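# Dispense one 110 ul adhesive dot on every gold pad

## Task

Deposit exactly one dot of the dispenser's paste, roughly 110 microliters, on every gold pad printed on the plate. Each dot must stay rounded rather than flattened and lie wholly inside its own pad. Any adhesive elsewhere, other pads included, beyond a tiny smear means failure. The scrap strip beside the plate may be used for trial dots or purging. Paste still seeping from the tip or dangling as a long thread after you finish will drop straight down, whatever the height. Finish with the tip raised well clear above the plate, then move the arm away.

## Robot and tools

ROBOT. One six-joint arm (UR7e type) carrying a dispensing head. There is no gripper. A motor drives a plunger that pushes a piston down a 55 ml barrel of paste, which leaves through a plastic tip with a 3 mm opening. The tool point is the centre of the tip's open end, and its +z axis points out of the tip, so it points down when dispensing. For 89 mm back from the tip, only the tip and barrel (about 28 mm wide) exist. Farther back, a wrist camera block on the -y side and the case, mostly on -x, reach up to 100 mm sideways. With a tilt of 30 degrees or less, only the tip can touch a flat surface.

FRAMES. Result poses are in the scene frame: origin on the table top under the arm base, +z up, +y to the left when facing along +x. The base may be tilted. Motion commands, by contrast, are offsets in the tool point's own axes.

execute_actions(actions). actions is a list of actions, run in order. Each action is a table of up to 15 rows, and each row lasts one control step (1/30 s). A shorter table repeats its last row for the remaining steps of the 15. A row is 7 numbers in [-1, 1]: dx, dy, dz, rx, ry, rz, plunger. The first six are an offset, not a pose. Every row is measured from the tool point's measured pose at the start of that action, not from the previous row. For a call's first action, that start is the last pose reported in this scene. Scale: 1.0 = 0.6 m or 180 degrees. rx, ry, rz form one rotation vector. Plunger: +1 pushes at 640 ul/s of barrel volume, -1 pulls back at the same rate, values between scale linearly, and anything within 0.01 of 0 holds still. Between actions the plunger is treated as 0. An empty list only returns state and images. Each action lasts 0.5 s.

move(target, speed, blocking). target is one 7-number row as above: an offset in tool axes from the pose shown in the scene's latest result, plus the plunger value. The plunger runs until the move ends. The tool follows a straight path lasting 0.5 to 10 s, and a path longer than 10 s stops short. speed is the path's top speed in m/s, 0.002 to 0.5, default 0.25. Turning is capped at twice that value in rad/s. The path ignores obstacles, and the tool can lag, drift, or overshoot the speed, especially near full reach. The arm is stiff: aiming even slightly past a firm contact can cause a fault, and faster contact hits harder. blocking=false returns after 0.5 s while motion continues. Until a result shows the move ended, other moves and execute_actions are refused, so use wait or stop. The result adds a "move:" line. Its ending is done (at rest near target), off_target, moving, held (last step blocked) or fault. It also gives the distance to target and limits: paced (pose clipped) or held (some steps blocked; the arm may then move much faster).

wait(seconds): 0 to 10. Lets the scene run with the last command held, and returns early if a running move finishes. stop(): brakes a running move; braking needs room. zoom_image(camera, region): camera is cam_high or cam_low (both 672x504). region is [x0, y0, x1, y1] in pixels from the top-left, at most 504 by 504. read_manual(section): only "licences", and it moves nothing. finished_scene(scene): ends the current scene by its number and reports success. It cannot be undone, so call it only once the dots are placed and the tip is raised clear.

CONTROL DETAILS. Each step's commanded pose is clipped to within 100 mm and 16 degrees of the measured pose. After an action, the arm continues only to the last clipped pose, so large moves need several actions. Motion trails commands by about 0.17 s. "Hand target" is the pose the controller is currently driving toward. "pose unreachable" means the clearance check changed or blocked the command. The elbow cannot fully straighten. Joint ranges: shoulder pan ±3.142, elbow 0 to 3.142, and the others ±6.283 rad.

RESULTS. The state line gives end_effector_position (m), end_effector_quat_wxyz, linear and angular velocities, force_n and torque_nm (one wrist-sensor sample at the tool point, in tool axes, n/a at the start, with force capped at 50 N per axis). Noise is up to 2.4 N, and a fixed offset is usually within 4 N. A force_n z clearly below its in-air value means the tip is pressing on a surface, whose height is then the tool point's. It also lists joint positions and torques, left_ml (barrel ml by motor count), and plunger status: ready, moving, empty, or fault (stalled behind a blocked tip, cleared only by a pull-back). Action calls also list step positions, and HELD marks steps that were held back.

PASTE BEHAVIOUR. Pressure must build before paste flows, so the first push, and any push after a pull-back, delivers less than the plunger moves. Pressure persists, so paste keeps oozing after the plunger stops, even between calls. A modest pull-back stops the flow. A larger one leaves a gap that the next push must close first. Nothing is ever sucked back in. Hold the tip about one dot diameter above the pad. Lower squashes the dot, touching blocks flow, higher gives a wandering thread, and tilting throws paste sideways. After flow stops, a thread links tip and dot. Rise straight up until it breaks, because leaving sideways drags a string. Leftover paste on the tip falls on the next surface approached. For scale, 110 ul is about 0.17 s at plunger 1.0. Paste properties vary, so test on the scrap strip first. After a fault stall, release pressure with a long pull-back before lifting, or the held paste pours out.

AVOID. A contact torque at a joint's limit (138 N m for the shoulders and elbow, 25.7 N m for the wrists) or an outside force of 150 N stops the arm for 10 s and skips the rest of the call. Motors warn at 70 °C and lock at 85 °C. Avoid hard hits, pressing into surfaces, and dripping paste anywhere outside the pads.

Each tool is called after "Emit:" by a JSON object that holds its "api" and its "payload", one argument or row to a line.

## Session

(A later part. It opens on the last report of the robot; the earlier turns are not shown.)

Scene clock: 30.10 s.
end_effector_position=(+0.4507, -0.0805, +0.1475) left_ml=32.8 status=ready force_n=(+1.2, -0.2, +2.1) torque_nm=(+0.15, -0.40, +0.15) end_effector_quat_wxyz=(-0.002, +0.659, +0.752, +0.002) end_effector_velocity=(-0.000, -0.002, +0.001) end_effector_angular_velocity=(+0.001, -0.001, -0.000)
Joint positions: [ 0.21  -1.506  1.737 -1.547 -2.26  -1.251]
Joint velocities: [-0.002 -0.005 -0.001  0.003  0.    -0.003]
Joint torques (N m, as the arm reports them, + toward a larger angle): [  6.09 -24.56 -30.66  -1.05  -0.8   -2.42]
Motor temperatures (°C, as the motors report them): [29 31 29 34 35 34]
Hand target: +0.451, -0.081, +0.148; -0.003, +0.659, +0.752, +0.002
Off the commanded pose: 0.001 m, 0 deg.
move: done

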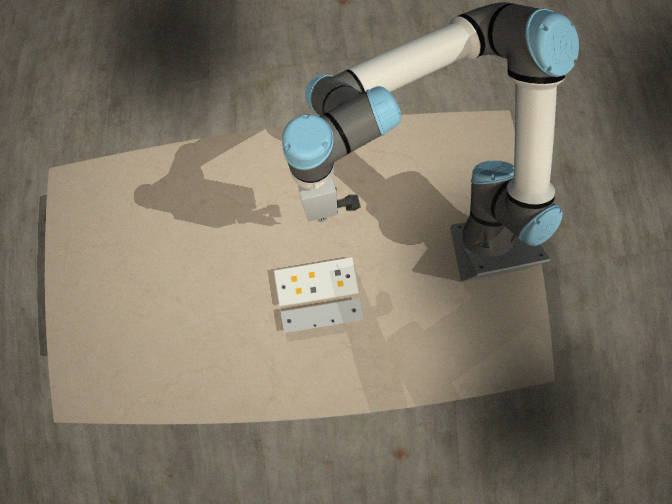

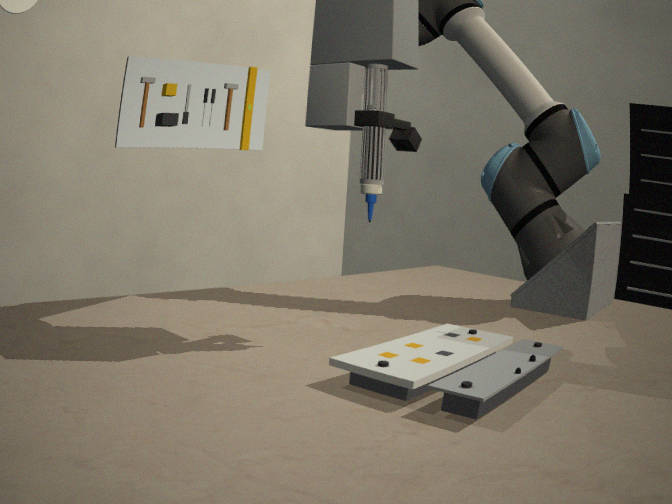

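Emit:
{"api": "move", "payload": {
  "target": [0.186,0.1055,0.1625,0,0,0,0],
  "speed": 0.3
}}

Emit:
{"api": "zoom_image", "payload": {
  "camera": "cam_low",
  "region": [320, 290, 530, 420]
}}

Scene clock: 32.77 s.
end_effector_position=(+0.4983, +0.0389, +0.0511) left_ml=32.8 status=ready force_n=(-0.5, -1.4, +3.3) torque_nm=(-0.36, +0.12, +0.15) end_effector_quat_wxyz=(-0.003, +0.659, +0.752, +0.002) end_effector_velocity=(+0.001, +0.001, -0.002) end_effector_angular_velocity=(-0.001, +0.002, -0.001)
Joint positions: [ 0.218 -1.231  1.812 -1.891 -2.258 -1.241]
Joint velocities: [-0.002  0.005 -0.    -0.004 -0.    -0.   ]
Joint torques (N m, as the arm reports them, + toward a larger angle): [ 11.88  -5.32 -30.69  -3.54  -1.58  -2.29]
Motor temperatures (°C, as the motors report them): [29 31 29 34 35 34]
Hand target: +0.498, +0.039, +0.051; -0.002, +0.659, +0.752, +0.002
Off the commanded pose: 0.001 m, 0 deg.
move: done

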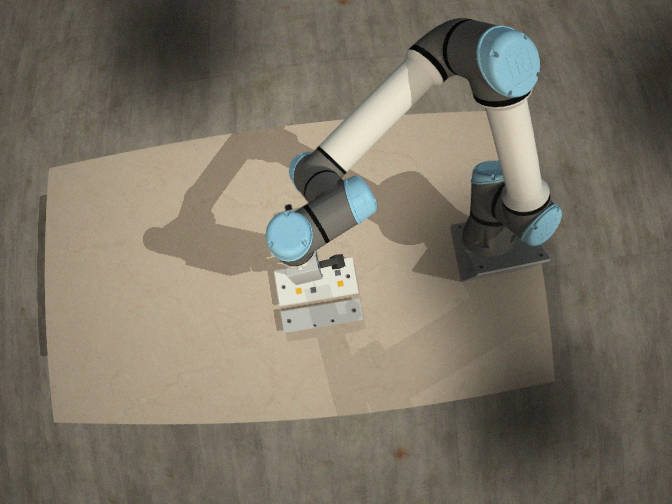

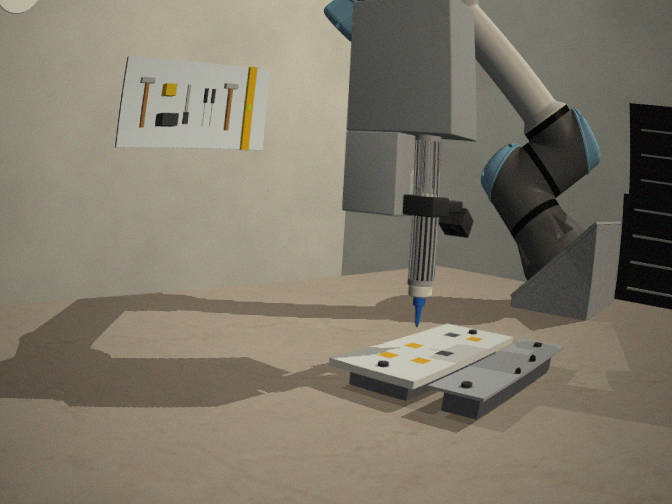

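Region (320, 290, 530, 420) of cam_low's 672x504 image, scaled by 2.400, with more detail than that image has; it fills the top 312 rows of this view, and the rest is white.

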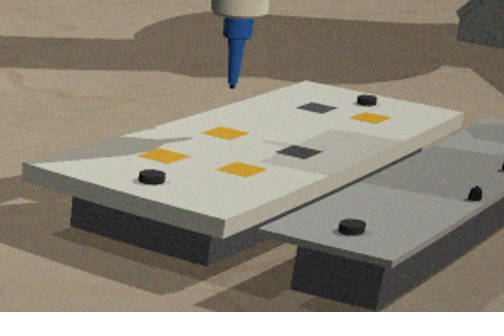

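Emit:
{"api": "move", "payload": {
  "target": [0,0,0.025,0,0,0,0],
  "speed": 0.03
}}

Emit:
{"api": "zoom_image", "payload": {
  "camera": "cam_low",
  "region": [320, 290, 530, 420]
}}

Scene clock: 34.10 s.
end_effector_position=(+0.4982, +0.0390, +0.0365) left_ml=32.8 status=ready force_n=(-2.6, -3.3, +6.2) torque_nm=(-1.03, +0.90, -0.03) end_effector_quat_wxyz=(-0.003, +0.659, +0.752, +0.002) end_effector_velocity=(+0.000, +0.001, -0.002) end_effector_angular_velocity=(+0.000, -0.002, +0.001)
Joint positions: [ 0.202 -1.225  1.841 -1.939 -2.262 -1.262]
Joint velocities: [-0.001  0.001  0.006 -0.01  -0.001 -0.004]
Joint torques (N m, as the arm reports them, + toward a larger angle): [10.55 -8.6  -9.54 -3.8  -1.62 -2.41]
Motor temperatures (°C, as the motors report them): [29 31 29 34 35 34]
Hand target: +0.498, +0.039, +0.036; -0.003, +0.659, +0.752, +0.002
Off the commanded pose: 0.000 m, 0 deg.
move: done

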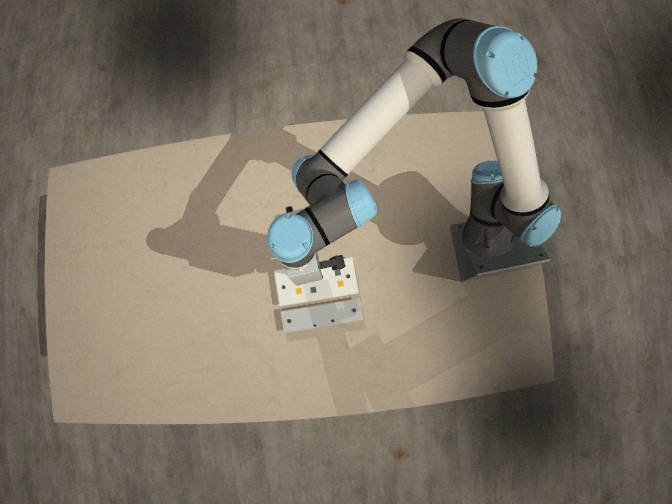

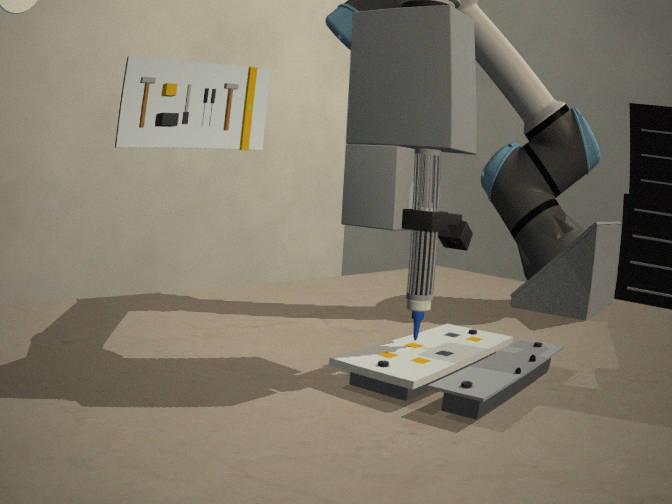

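Region (320, 290, 530, 420) of cam_low's 672x504 image, scaled by 2.400, with more detail than that image has; it fills the top 312 rows of this view, and the rest is white.

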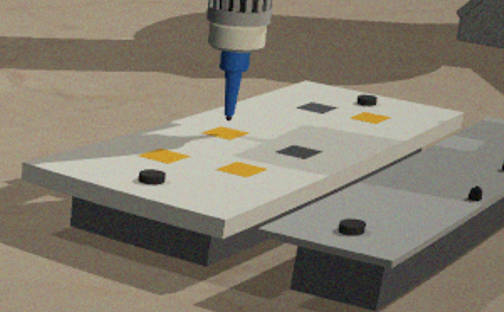

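Emit:
{"api": "move", "payload": {
  "target": [0,0,0.01,0,0,0,0],
  "speed": 0.01
}}

Scene clock: 35.17 s.
end_effector_position=(+0.4982, +0.0391, +0.0308) left_ml=32.8 status=ready force_n=(-0.4, +0.0, +0.9) torque_nm=(+0.44, +0.08, +0.14) end_effector_quat_wxyz=(-0.003, +0.659, +0.752, +0.002) end_effector_velocity=(-0.000, +0.000, -0.002) end_effector_angular_velocity=(+0.000, -0.000, +0.001)
Joint positions: [ 0.195 -1.222  1.852 -1.957 -2.264 -1.27 ]
Joint velocities: [-0.002  0.001  0.005 -0.009 -0.001 -0.004]
Joint torques (N m, as the arm reports them, + toward a larger angle): [12.42 -7.94 -9.48 -3.36 -1.71 -2.46]
Motor temperatures (°C, as the motors report them): [29 31 29 34 35 34]
Hand target: +0.498, +0.039, +0.030; -0.003, +0.659, +0.752, +0.002
Off the commanded pose: 0.000 m, 0 deg.
move: done

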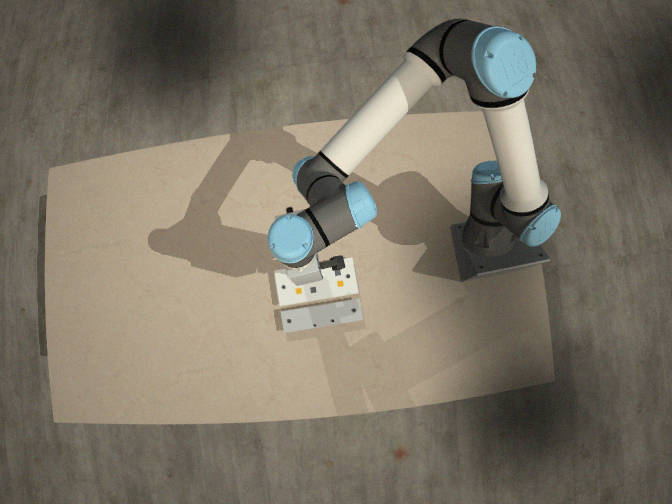

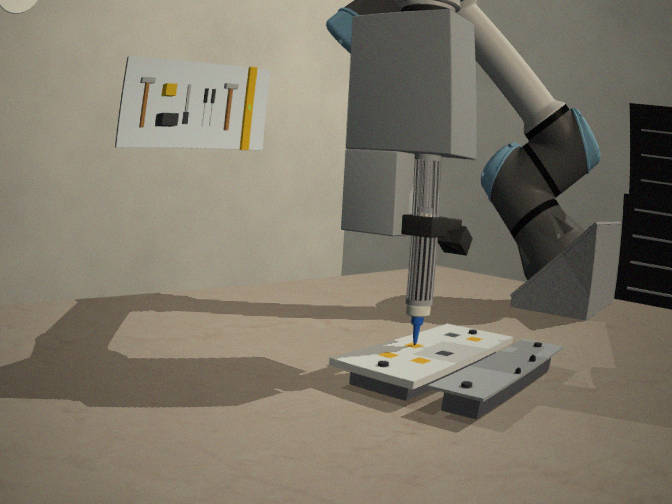

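Emit:
{"api": "move", "payload": {
  "target": [0,0,0.004,0,0,0,0],
  "speed": 0.006
}}

Scene clock: 36.07 s.
end_effector_position=(+0.4982, +0.0391, +0.0286) left_ml=32.8 status=ready force_n=(+0.2, +2.6, +3.2) torque_nm=(+1.13, -0.13, +0.19) end_effector_quat_wxyz=(-0.003, +0.659, +0.752, +0.002) end_effector_velocity=(-0.000, -0.000, -0.002) end_effector_angular_velocity=(-0.000, +0.001, -0.001)
Joint positions: [ 0.193 -1.221  1.856 -1.965 -2.265 -1.273]
Joint velocities: [-0.002  0.001  0.003 -0.004 -0.    -0.001]
Joint torques (N m, as the arm reports them, + toward a larger angle): [ 13.58  -8.2  -10.49  -3.5   -1.54  -2.55]
Motor temperatures (°C, as the motors report them): [29 31 29 34 35 34]
Hand target: +0.498, +0.039, +0.028; -0.003, +0.659, +0.752, +0.002
Off the commanded pose: 0.000 m, 0 deg.
move: done

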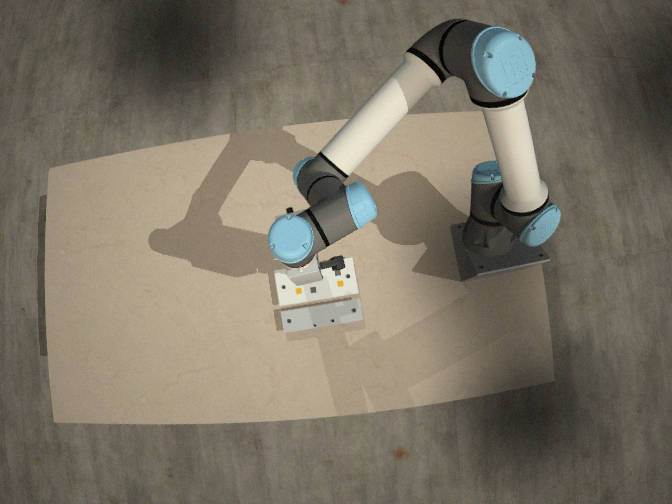

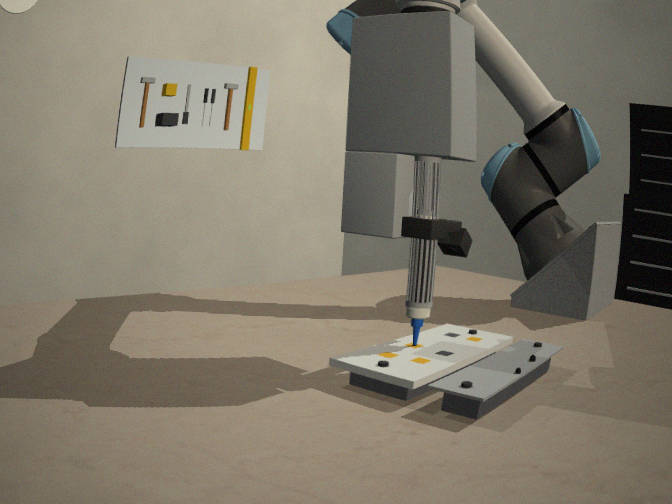

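Emit:
{"api": "move", "payload": {
  "target": [0,0,0.004,0,0,0,0],
  "speed": 0.006
}}

Scene clock: 36.97 s.
end_effector_position=(+0.4983, +0.0391, +0.0267) left_ml=32.8 status=ready force_n=(-8.4, -41.5, -50.0) torque_nm=(-5.34, -0.48, +0.12) end_effector_quat_wxyz=(-0.002, +0.659, +0.752, +0.003) end_effector_velocity=(+0.000, +0.000, -0.001) end_effector_angular_velocity=(+0.000, -0.001, -0.000)
Joint positions: [ 0.191 -1.22   1.86  -1.972 -2.265 -1.276]
Joint velocities: [-0.001  0.001  0.003 -0.005 -0.    -0.001]
Joint torques (N m, as the arm reports them, + toward a larger angle): [-23.47  32.59  10.91  -9.26  -2.92  -2.56]
Motor temperatures (°C, as the motors report them): [29 31 29 34 35 34]
Hand target: +0.498, +0.039, +0.026; -0.003, +0.659, +0.752, +0.002
Off the commanded pose: 0.001 m, 0 deg.
move: done

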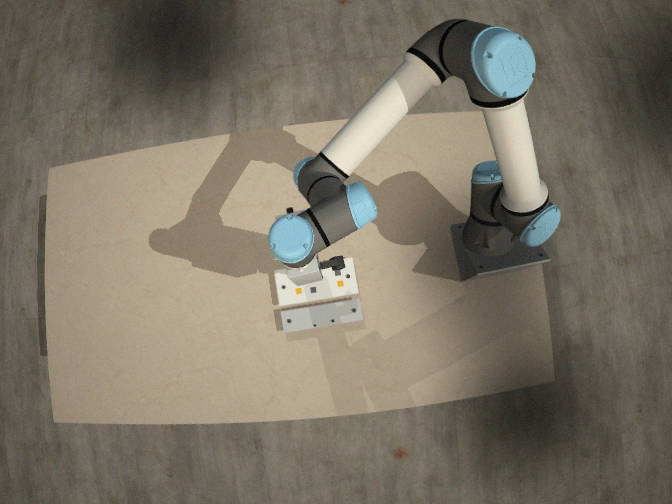

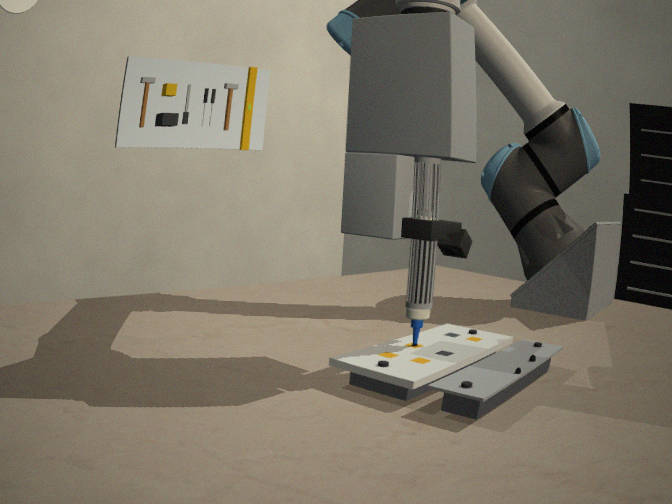

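The surface is at about z = 0.028. I'll lift to z ≈ 0.0325 and check the tip position.

Emit:
{"api": "execute_actions", "payload": {
  "actions": [
    [[0,0,-0.0097,0,0,0,0]],
    [[0,0,0,0,0,0,0]]
  ]
}}

Emit:
{"api": "zoom_image", "payload": {
  "camera": "cam_low",
  "region": [360, 310, 480, 400]
}}

Scene clock: 47.13 s.
end_effector_position=(+0.4982, +0.0391, +0.0273) left_ml=32.8 status=ready force_n=(-3.4, -9.4, -22.9) torque_nm=(+0.13, +0.47, +0.15) end_effector_quat_wxyz=(-0.002, +0.659, +0.752, +0.003) end_effector_velocity=(-0.000, -0.000, -0.000) end_effector_angular_velocity=(-0.000, +0.000, -0.001)
Joint positions: [ 0.191 -1.221  1.86  -1.971 -2.265 -1.276]
Joint velocities: [-0.001 -0.     0.    -0.    -0.     0.   ]
Joint torques (N m, as the arm reports them, + toward a larger angle): [ 20.27 -19.28 -19.6   -2.46   0.03  -0.12]
Motor temperatures (°C, as the motors report them): [29 31 29 34 35 34]
Hand target: +0.498, +0.039, +0.027; -0.002, +0.659, +0.752, +0.003
Off the commanded pose: 0.005 m, 0 deg.
FORCE FAULT: contact force on the arm reached its limit, and the arm stopped for 10 seconds. The contact can be on any part of the arm, not only on its tool. That time counts as 19 of the actions that you can send in this scene; the call itself counts as one more. The arm ran no command of this call. The arm holds still and accepts commands again. Move the arm away from the contact; if what it grips holds it there, let go first. Pushing or pulling that hard again can fault the arm again.
Step readings (end_effector_position):
0: (+0.4982, +0.0391, +0.0273)
1: (+0.4982, +0.0391, +0.0273)
2: (+0.4982, +0.0391, +0.0273)
4: (+0.4982, +0.0391, +0.0273)
8: (+0.4982, +0.0391, +0.0273)
15: (+0.4982, +0.0391, +0.0273)

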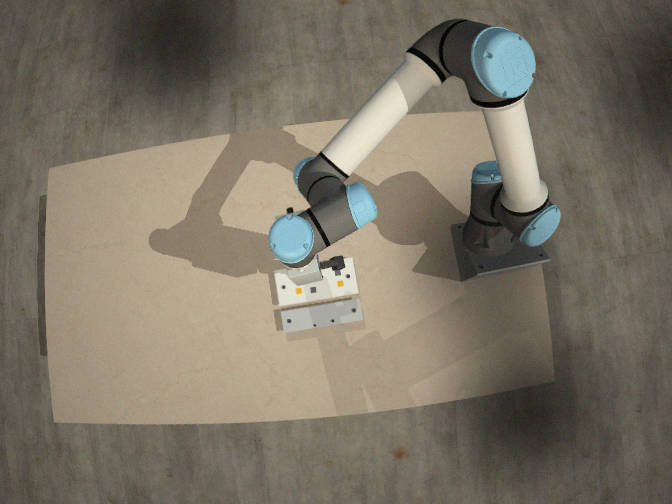

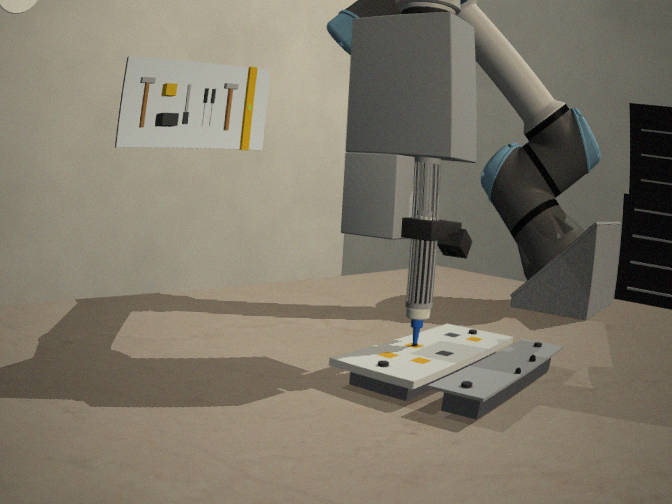

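Region (360, 310, 480, 400) of cam_low's 672x504 image, scaled by 4.200, with more detail than that image has; it fills the top 378 rows of this view, and the rest is white.

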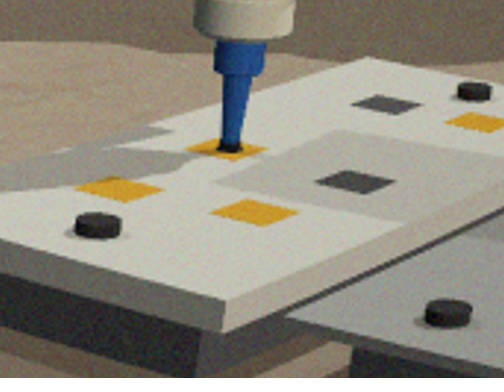

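Emit:
{"api": "execute_actions", "payload": {
  "actions": [
    [[0,0,-0.0087,0,0,0,0]],
    [[0,0,0,0,0,0,0]]
  ]
}}

Scene clock: 48.33 s.
end_effector_position=(+0.4983, +0.0391, +0.0324) left_ml=32.8 status=ready force_n=(-2.0, +0.1, +4.9) torque_nm=(+0.12, +0.84, +0.09) end_effector_quat_wxyz=(-0.002, +0.659, +0.752, +0.003) end_effector_velocity=(+0.001, -0.001, -0.001) end_effector_angular_velocity=(+0.000, +0.000, -0.003)
Joint positions: [ 0.197 -1.224  1.85  -1.954 -2.264 -1.269]
Joint velocities: [-0.002 -0.    -0.    -0.001 -0.     0.   ]
Joint torques (N m, as the arm reports them, + toward a larger angle): [ 22.77 -27.96 -16.01  -3.6    1.41  -0.63]
Motor temperatures (°C, as the motors report them): [29 31 29 34 35 34]
Hand target: +0.498, +0.039, +0.032; -0.002, +0.659, +0.752, +0.003
Off the commanded pose: 0.000 m, 0 deg.
Step readings (end_effector_position; steps 1 to 15: 1st action; 16 to 30: 2nd action):
0: (+0.4982, +0.0391, +0.0273)
1: (+0.4982, +0.0391, +0.0273)
2: (+0.4982, +0.0391, +0.0278)
4: (+0.4982, +0.0390, +0.0294)
8: (+0.4982, +0.0391, +0.0314)
15: (+0.4982, +0.0391, +0.0323)
16: (+0.4982, +0.0391, +0.0324)
17: (+0.4982, +0.0391, +0.0324)
19: (+0.4982, +0.0391, +0.0324)
23: (+0.4982, +0.0391, +0.0324)
30: end_effector_position above

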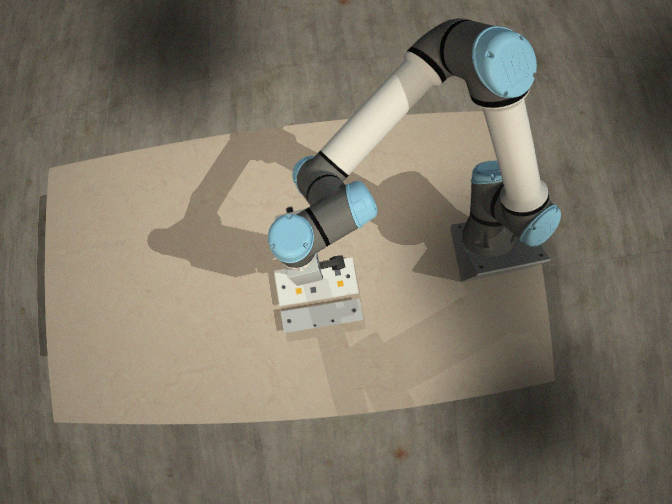

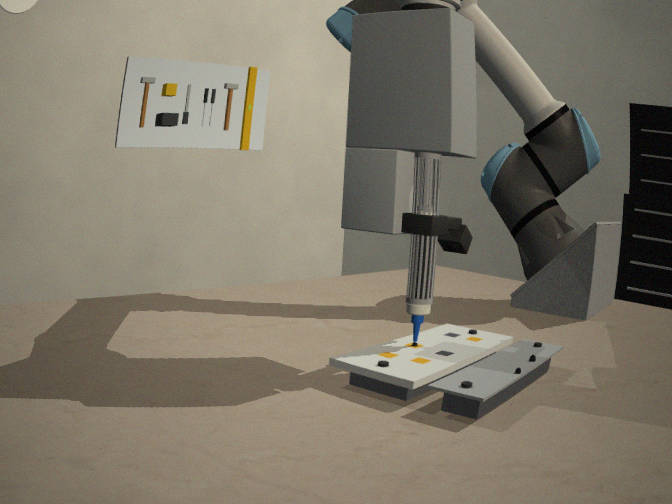

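Emit:
{"api": "execute_actions", "payload": {
  "actions": [
    [[0,0,0,0,0,0,0.35]],
    [[0,0,0,0,0,0,0]],
    [[0,0,0,0,0,0,0]],
    [[0,0,0,0,0,0,0]]
  ]
}}

Emit:
{"api": "zoom_image", "payload": {
  "camera": "cam_low",
  "region": [360, 310, 480, 400]
}}

Scene clock: 50.83 s.
end_effector_position=(+0.4983, +0.0391, +0.0324) left_ml=32.6 status=ready force_n=(-2.5, -0.4, +1.0) torque_nm=(+0.02, +0.80, +0.15) end_effector_quat_wxyz=(-0.002, +0.659, +0.752, +0.003) end_effector_velocity=(+0.000, -0.000, +0.000) end_effector_angular_velocity=(+0.000, -0.000, -0.001)
Joint positions: [ 0.197 -1.224  1.851 -1.954 -2.264 -1.269]
Joint velocities: [-0. -0.  0. -0.  0. -0.]
Joint torques (N m, as the arm reports them, + toward a larger angle): [ 15.74 -25.55 -23.15  -2.77   0.94   1.29]
Motor temperatures (°C, as the motors report them): [29 31 29 34 35 34]
Hand target: +0.498, +0.039, +0.032; -0.002, +0.659, +0.752, +0.003
Off the commanded pose: 0.000 m, 0 deg.
Step readings (end_effector_position; steps 1 to 15: 1st action; 16 to 30: 2nd action; 31 to 45: 3rd action; 46 to 60: 4th action):
0: (+0.4983, +0.0391, +0.0324)
1: (+0.4983, +0.0391, +0.0324)
2: (+0.4983, +0.0391, +0.0324)
4: (+0.4983, +0.0391, +0.0324)
8: (+0.4983, +0.0391, +0.0324)
15: (+0.4983, +0.0391, +0.0324)
16: (+0.4983, +0.0391, +0.0324)
17: (+0.4983, +0.0391, +0.0324)
19: (+0.4983, +0.0391, +0.0324)
23: (+0.4983, +0.0391, +0.0324)
30: (+0.4983, +0.0391, +0.0324)
31: (+0.4983, +0.0391, +0.0324)
32: (+0.4983, +0.0391, +0.0324)
34: (+0.4983, +0.0391, +0.0324)
38: (+0.4983, +0.0391, +0.0324)
45: (+0.4983, +0.0391, +0.0324)
46: (+0.4983, +0.0391, +0.0324)
47: (+0.4983, +0.0391, +0.0324)
49: (+0.4983, +0.0391, +0.0324)
53: (+0.4983, +0.0391, +0.0324)
60: end_effector_position above

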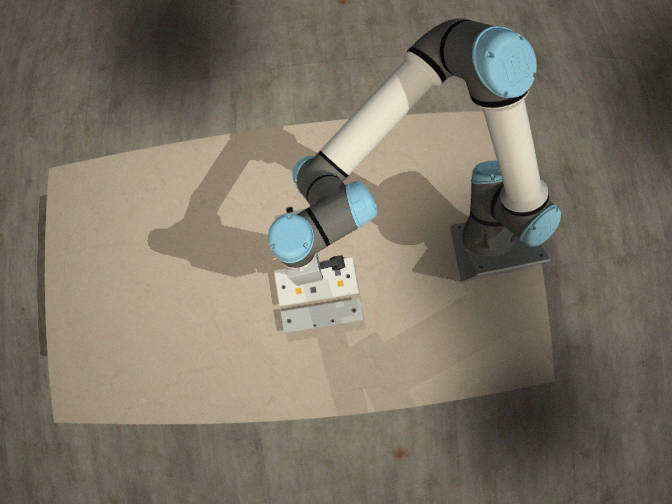

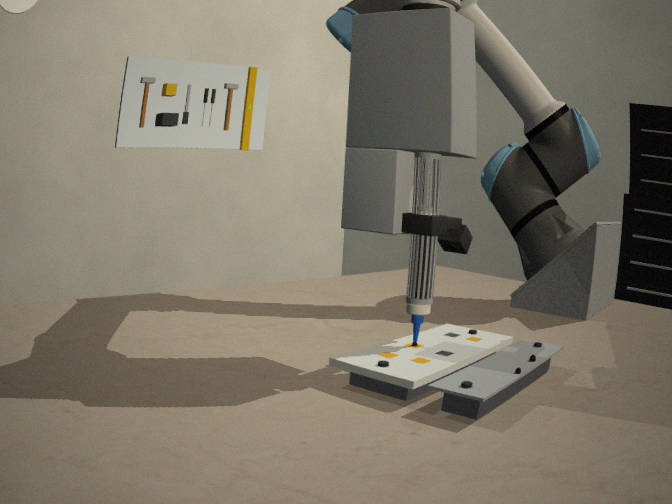

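Region (360, 310, 480, 400) of cam_low's 672x504 image, scaled by 4.200, with more detail than that image has; it fills the top 378 rows of this view, and the rest is white.

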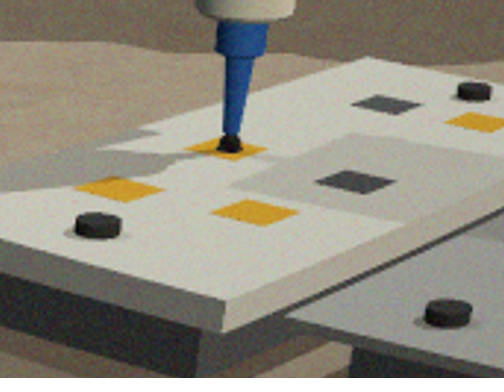

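Emit:
{"api": "move", "payload": {
  "target": [0,0,-0.065,0,0,0,0],
  "speed": 0.05
}}

Emit:
{"api": "zoom_image", "payload": {
  "camera": "cam_low",
  "region": [360, 310, 480, 400]
}}

Scene clock: 52.73 s.
end_effector_position=(+0.4983, +0.0388, +0.0710) left_ml=32.6 status=ready force_n=(-2.6, -0.6, -0.8) torque_nm=(-0.15, +0.92, +0.07) end_effector_quat_wxyz=(-0.002, +0.659, +0.752, +0.003) end_effector_velocity=(+0.000, -0.000, +0.003) end_effector_angular_velocity=(-0.000, +0.001, -0.000)
Joint positions: [ 0.24  -1.237  1.772 -1.828 -2.253 -1.215]
Joint velocities: [ 0.003 -0.    -0.008  0.011  0.001  0.004]
Joint torques (N m, as the arm reports them, + toward a larger angle): [ 27.28 -27.8  -32.94  -0.82   1.73   2.26]
Motor temperatures (°C, as the motors report them): [29 31 29 34 35 34]
Hand target: +0.498, +0.039, +0.071; -0.002, +0.659, +0.752, +0.003
Off the commanded pose: 0.000 m, 0 deg.
move: done

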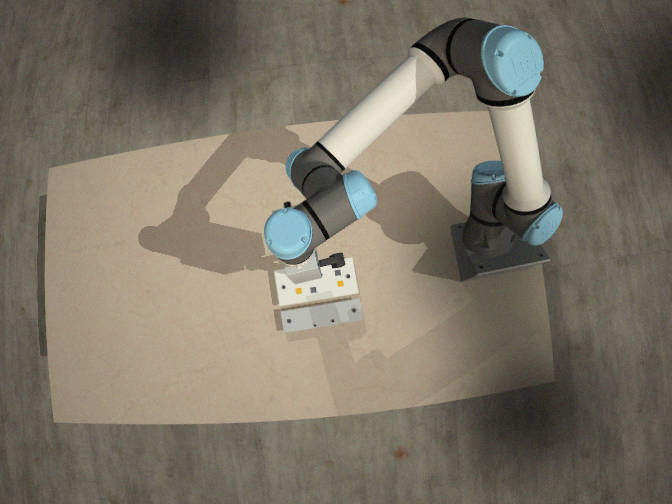

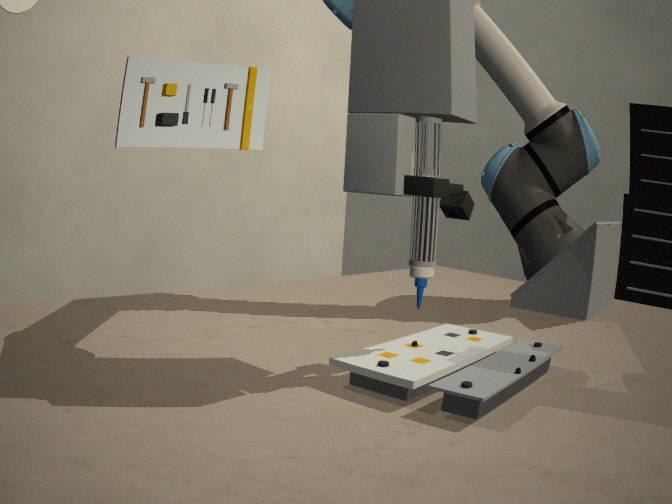

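Region (360, 310, 480, 400) of cam_low's 672x504 image, scaled by 4.200, with more detail than that image has; it fills the top 378 rows of this view, and the rest is white.

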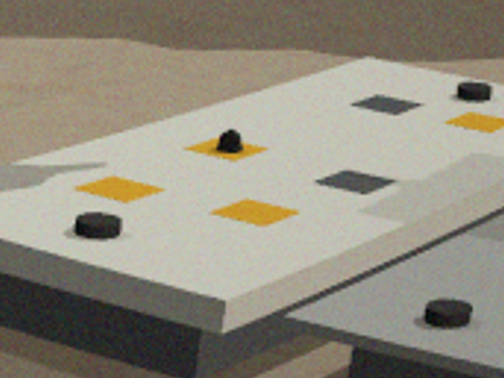

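Emit:
{"api": "move", "payload": {
  "target": [-0.001,0.0839,0.0517,0,0,0,0],
  "speed": 0.1
}}

Emit:
{"api": "zoom_image", "payload": {
  "camera": "cam_low",
  "region": [360, 310, 480, 400]
}}

Scene clock: 54.20 s.
end_effector_position=(+0.5480, +0.0451, +0.0402) left_ml=32.6 status=ready force_n=(+0.0, +0.3, +3.0) torque_nm=(+0.31, +0.08, +0.28) end_effector_quat_wxyz=(-0.002, +0.659, +0.752, +0.003) end_effector_velocity=(+0.002, -0.000, -0.002) end_effector_angular_velocity=(-0.000, +0.002, +0.000)
Joint positions: [ 0.186 -1.132  1.703 -1.908 -2.266 -1.283]
Joint velocities: [-0.004  0.005 -0.004 -0.002 -0.001 -0.004]
Joint torques (N m, as the arm reports them, + toward a larger angle): [ 15.37 -12.12 -29.81  -3.9   -1.46  -2.33]
Motor temperatures (°C, as the motors report them): [29 31 29 34 35 34]
Hand target: +0.548, +0.045, +0.040; -0.002, +0.659, +0.752, +0.003
Off the commanded pose: 0.000 m, 0 deg.
move: done

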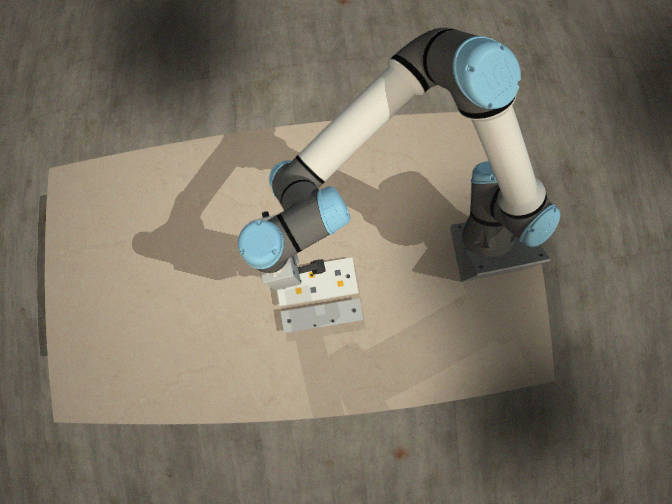

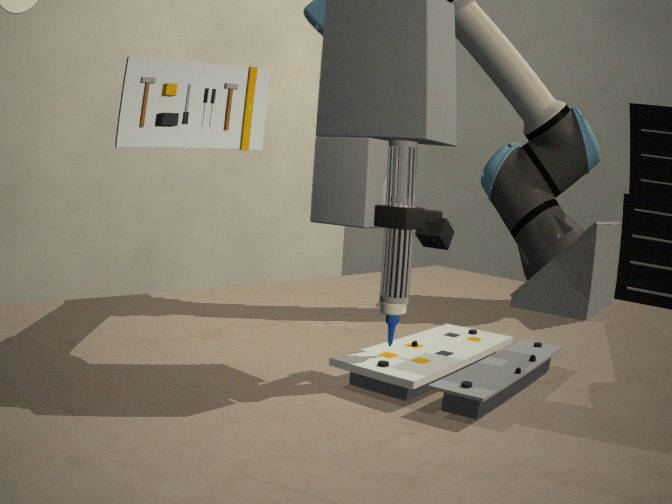

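Region (360, 310, 480, 400) of cam_low's 672x504 image, scaled by 4.200, with more detail than that image has; it fills the top 378 rows of this view, and the rest is white.

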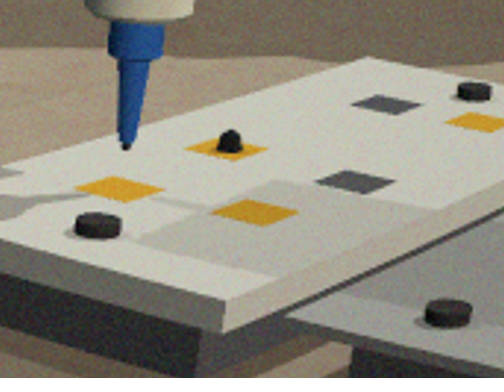

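Emit:
{"api": "execute_actions", "payload": {
  "actions": [
    [[0,0,0.0128,0,0,0,0]],
    [[0,0,0,0,0,0,0]],
    [[0,0,0,0,0,0,0.35]],
    [[0,0,0,0,0,0,0]],
    [[0,0,0,0,0,0,0]],
    [[0,0,0,0,0,0,0]],
    [[0,0,0,0,0,0,0]]
  ]
}}

Emit:
{"api": "move", "payload": {
  "target": [0,0,-0.065,0,0,0,0],
  "speed": 0.05
}}

Emit:
{"api": "zoom_image", "payload": {
  "camera": "cam_low",
  "region": [360, 310, 480, 400]
}}

Scene clock: 58.30 s.
end_effector_position=(+0.5479, +0.0451, +0.0327) left_ml=32.5 status=ready force_n=(-2.1, +1.4, +2.7) torque_nm=(+0.73, +0.72, -0.06) end_effector_quat_wxyz=(-0.002, +0.659, +0.752, +0.003) end_effector_velocity=(+0.001, +0.000, +0.000) end_effector_angular_velocity=(+0.001, -0.001, -0.002)
Joint positions: [ 0.178 -1.129  1.717 -1.932 -2.268 -1.293]
Joint velocities: [-0.    -0.    -0.    -0.002 -0.     0.   ]
Joint torques (N m, as the arm reports them, + toward a larger angle): [ 23.16 -13.31 -28.22  -1.33  -1.28   1.86]
Motor temperatures (°C, as the motors report them): [29 31 29 34 35 34]
Hand target: +0.548, +0.045, +0.033; -0.002, +0.659, +0.752, +0.003
Off the commanded pose: 0.000 m, 0 deg.
Step readings (end_effector_position; steps 1 to 15: 1st action; 16 to 30: 2nd action; 31 to 45: 3rd action; 46 to 60: 4th action; 61 to 75: 5th action; 76 to 90: 6th action; 91 to 105: 7th action):
0: (+0.5482, +0.0451, +0.0400)
1: (+0.5483, +0.0451, +0.0400)
2: (+0.5484, +0.0451, +0.0393)
4: (+0.5482, +0.0451, +0.0369)
8: (+0.5480, +0.0451, +0.0341)
15: (+0.5480, +0.0451, +0.0328)
16: (+0.5479, +0.0451, +0.0327)
17: (+0.5479, +0.0451, +0.0327)
19: (+0.5479, +0.0451, +0.0327)
23: (+0.5479, +0.0451, +0.0327)
30: (+0.5479, +0.0451, +0.0327)
31: (+0.5479, +0.0451, +0.0327)
32: (+0.5479, +0.0451, +0.0327)
34: (+0.5479, +0.0451, +0.0327)
38: (+0.5479, +0.0451, +0.0327)
45: (+0.5479, +0.0451, +0.0327)
46: (+0.5479, +0.0451, +0.0327)
47: (+0.5479, +0.0451, +0.0327)
49: (+0.5479, +0.0451, +0.0327)
53: (+0.5479, +0.0451, +0.0327)
60: (+0.5479, +0.0451, +0.0327)
61: (+0.5479, +0.0451, +0.0327)
62: (+0.5479, +0.0451, +0.0327)
64: (+0.5479, +0.0451, +0.0327)
68: (+0.5479, +0.0451, +0.0327)
75: (+0.5479, +0.0451, +0.0327)
76: (+0.5479, +0.0451, +0.0327)
77: (+0.5479, +0.0451, +0.0327)
79: (+0.5479, +0.0451, +0.0327)
83: (+0.5479, +0.0451, +0.0327)
90: (+0.5479, +0.0451, +0.0327)
91: (+0.5479, +0.0451, +0.0327)
92: (+0.5479, +0.0451, +0.0327)
94: (+0.5479, +0.0451, +0.0327)
98: (+0.5479, +0.0451, +0.0327)
105: end_effector_position above

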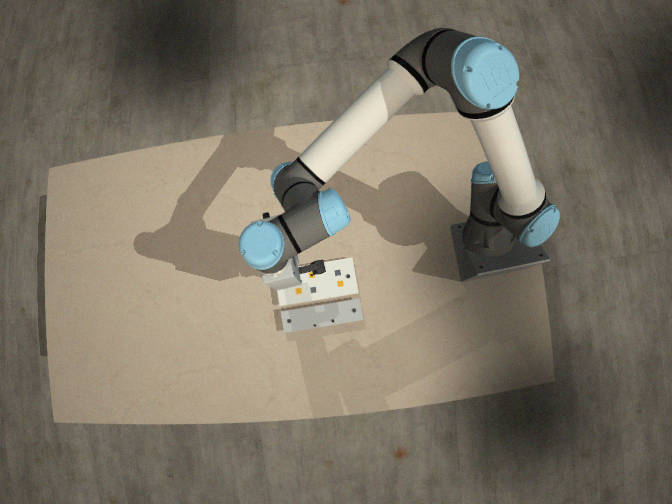

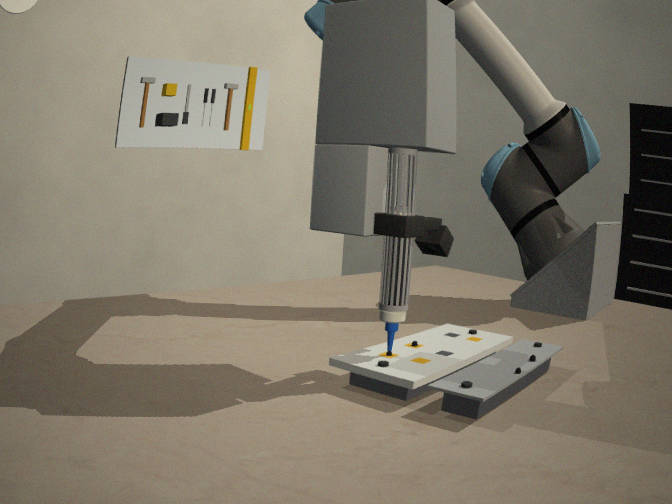

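Scene clock: 59.50 s.
end_effector_position=(+0.5480, +0.0448, +0.0713) left_ml=32.5 status=ready force_n=(-4.0, -0.5, +5.2) torque_nm=(-0.07, +1.29, +0.10) end_effector_quat_wxyz=(-0.002, +0.659, +0.752, +0.003) end_effector_velocity=(+0.000, +0.000, +0.003) end_effector_angular_velocity=(-0.001, +0.001, -0.001)
Joint positions: [ 0.218 -1.141  1.641 -1.811 -2.259 -1.243]
Joint velocities: [ 0.003  0.001 -0.007  0.01   0.001  0.005]
Joint torques (N m, as the arm reports them, + toward a larger angle): [ 33.18 -29.98 -30.65  -1.48   1.61   2.29]
Motor temperatures (°C, as the motors report them): [29 31 29 34 35 34]
Hand target: +0.548, +0.045, +0.072; -0.002, +0.659, +0.752, +0.003
Off the commanded pose: 0.000 m, 0 deg.
move: done

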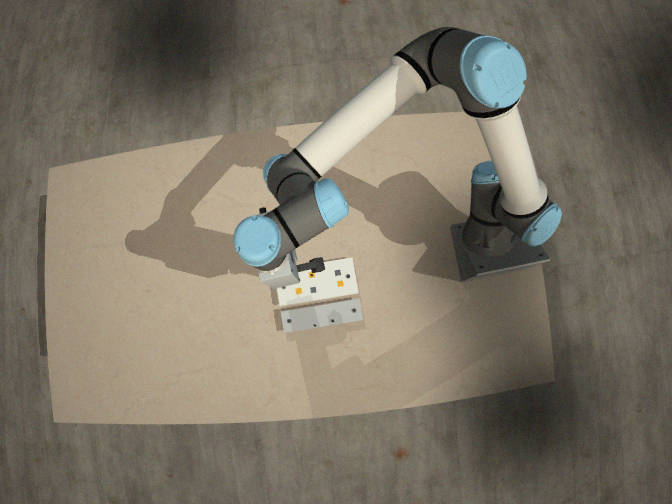

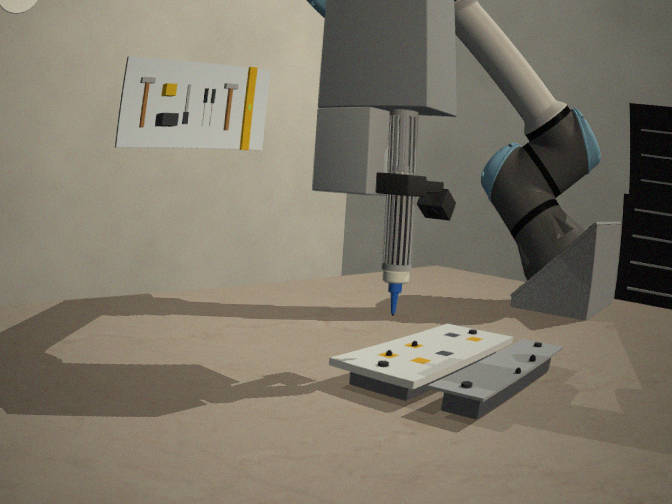

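Region (360, 310, 480, 400) of cam_low's 672x504 image, scaled by 4.200, with more detail than that image has; it fills the top 378 rows of this view, and the rest is white.

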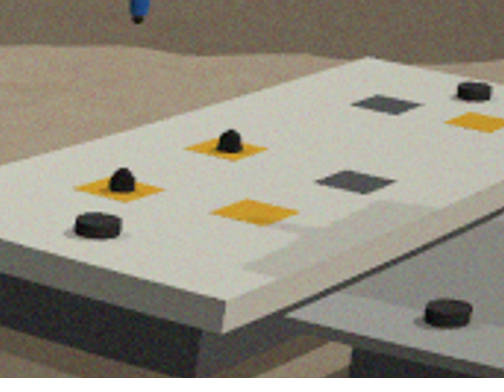

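Emit:
{"api": "move", "payload": {
  "target": [0.0589,-0.007,0.0522,0,0,0,0],
  "speed": 0.1
}}

Emit:
{"api": "zoom_image", "payload": {
  "camera": "cam_low",
  "region": [360, 310, 480, 400]
}}

Scene clock: 60.87 s.
end_effector_position=(+0.5391, +0.0793, +0.0405) left_ml=32.5 status=ready force_n=(-3.1, +0.7, +4.9) torque_nm=(+0.42, +1.24, +0.06) end_effector_quat_wxyz=(-0.002, +0.659, +0.752, +0.003) end_effector_velocity=(-0.000, +0.001, -0.002) end_effector_angular_velocity=(-0.000, +0.000, -0.000)
Joint positions: [ 0.23  -1.091  1.698 -1.909 -2.256 -1.228]
Joint velocities: [-0.     0.002  0.003 -0.005 -0.     0.   ]
Joint torques (N m, as the arm reports them, + toward a larger angle): [ 32.45 -12.76 -10.01  -3.48   1.61   2.12]
Motor temperatures (°C, as the motors report them): [29 31 29 34 35 34]
Hand target: +0.539, +0.079, +0.040; -0.002, +0.659, +0.752, +0.003
Off the commanded pose: 0.000 m, 0 deg.
move: done

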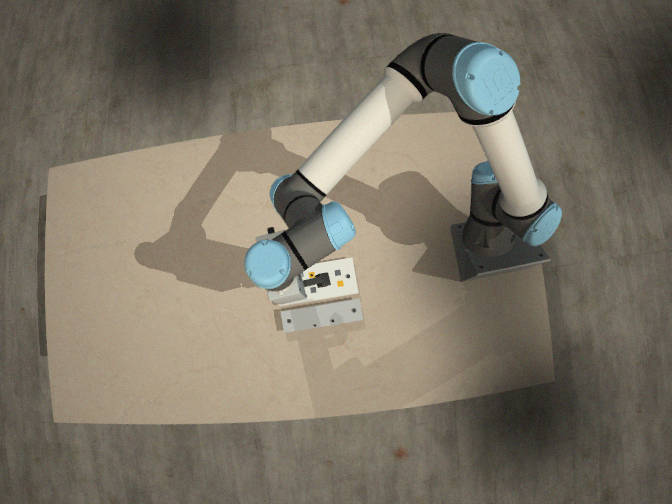

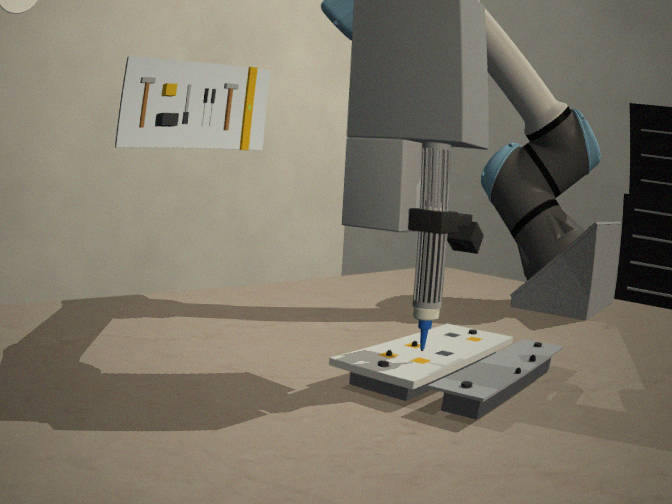

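Region (360, 310, 480, 400) of cam_low's 672x504 image, scaled by 4.200, with more detail than that image has; it fills the top 378 rows of this view, and the rest is white.

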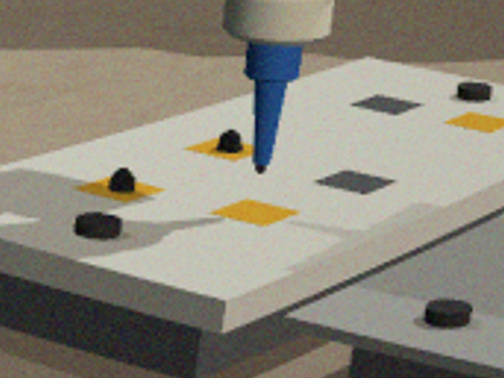

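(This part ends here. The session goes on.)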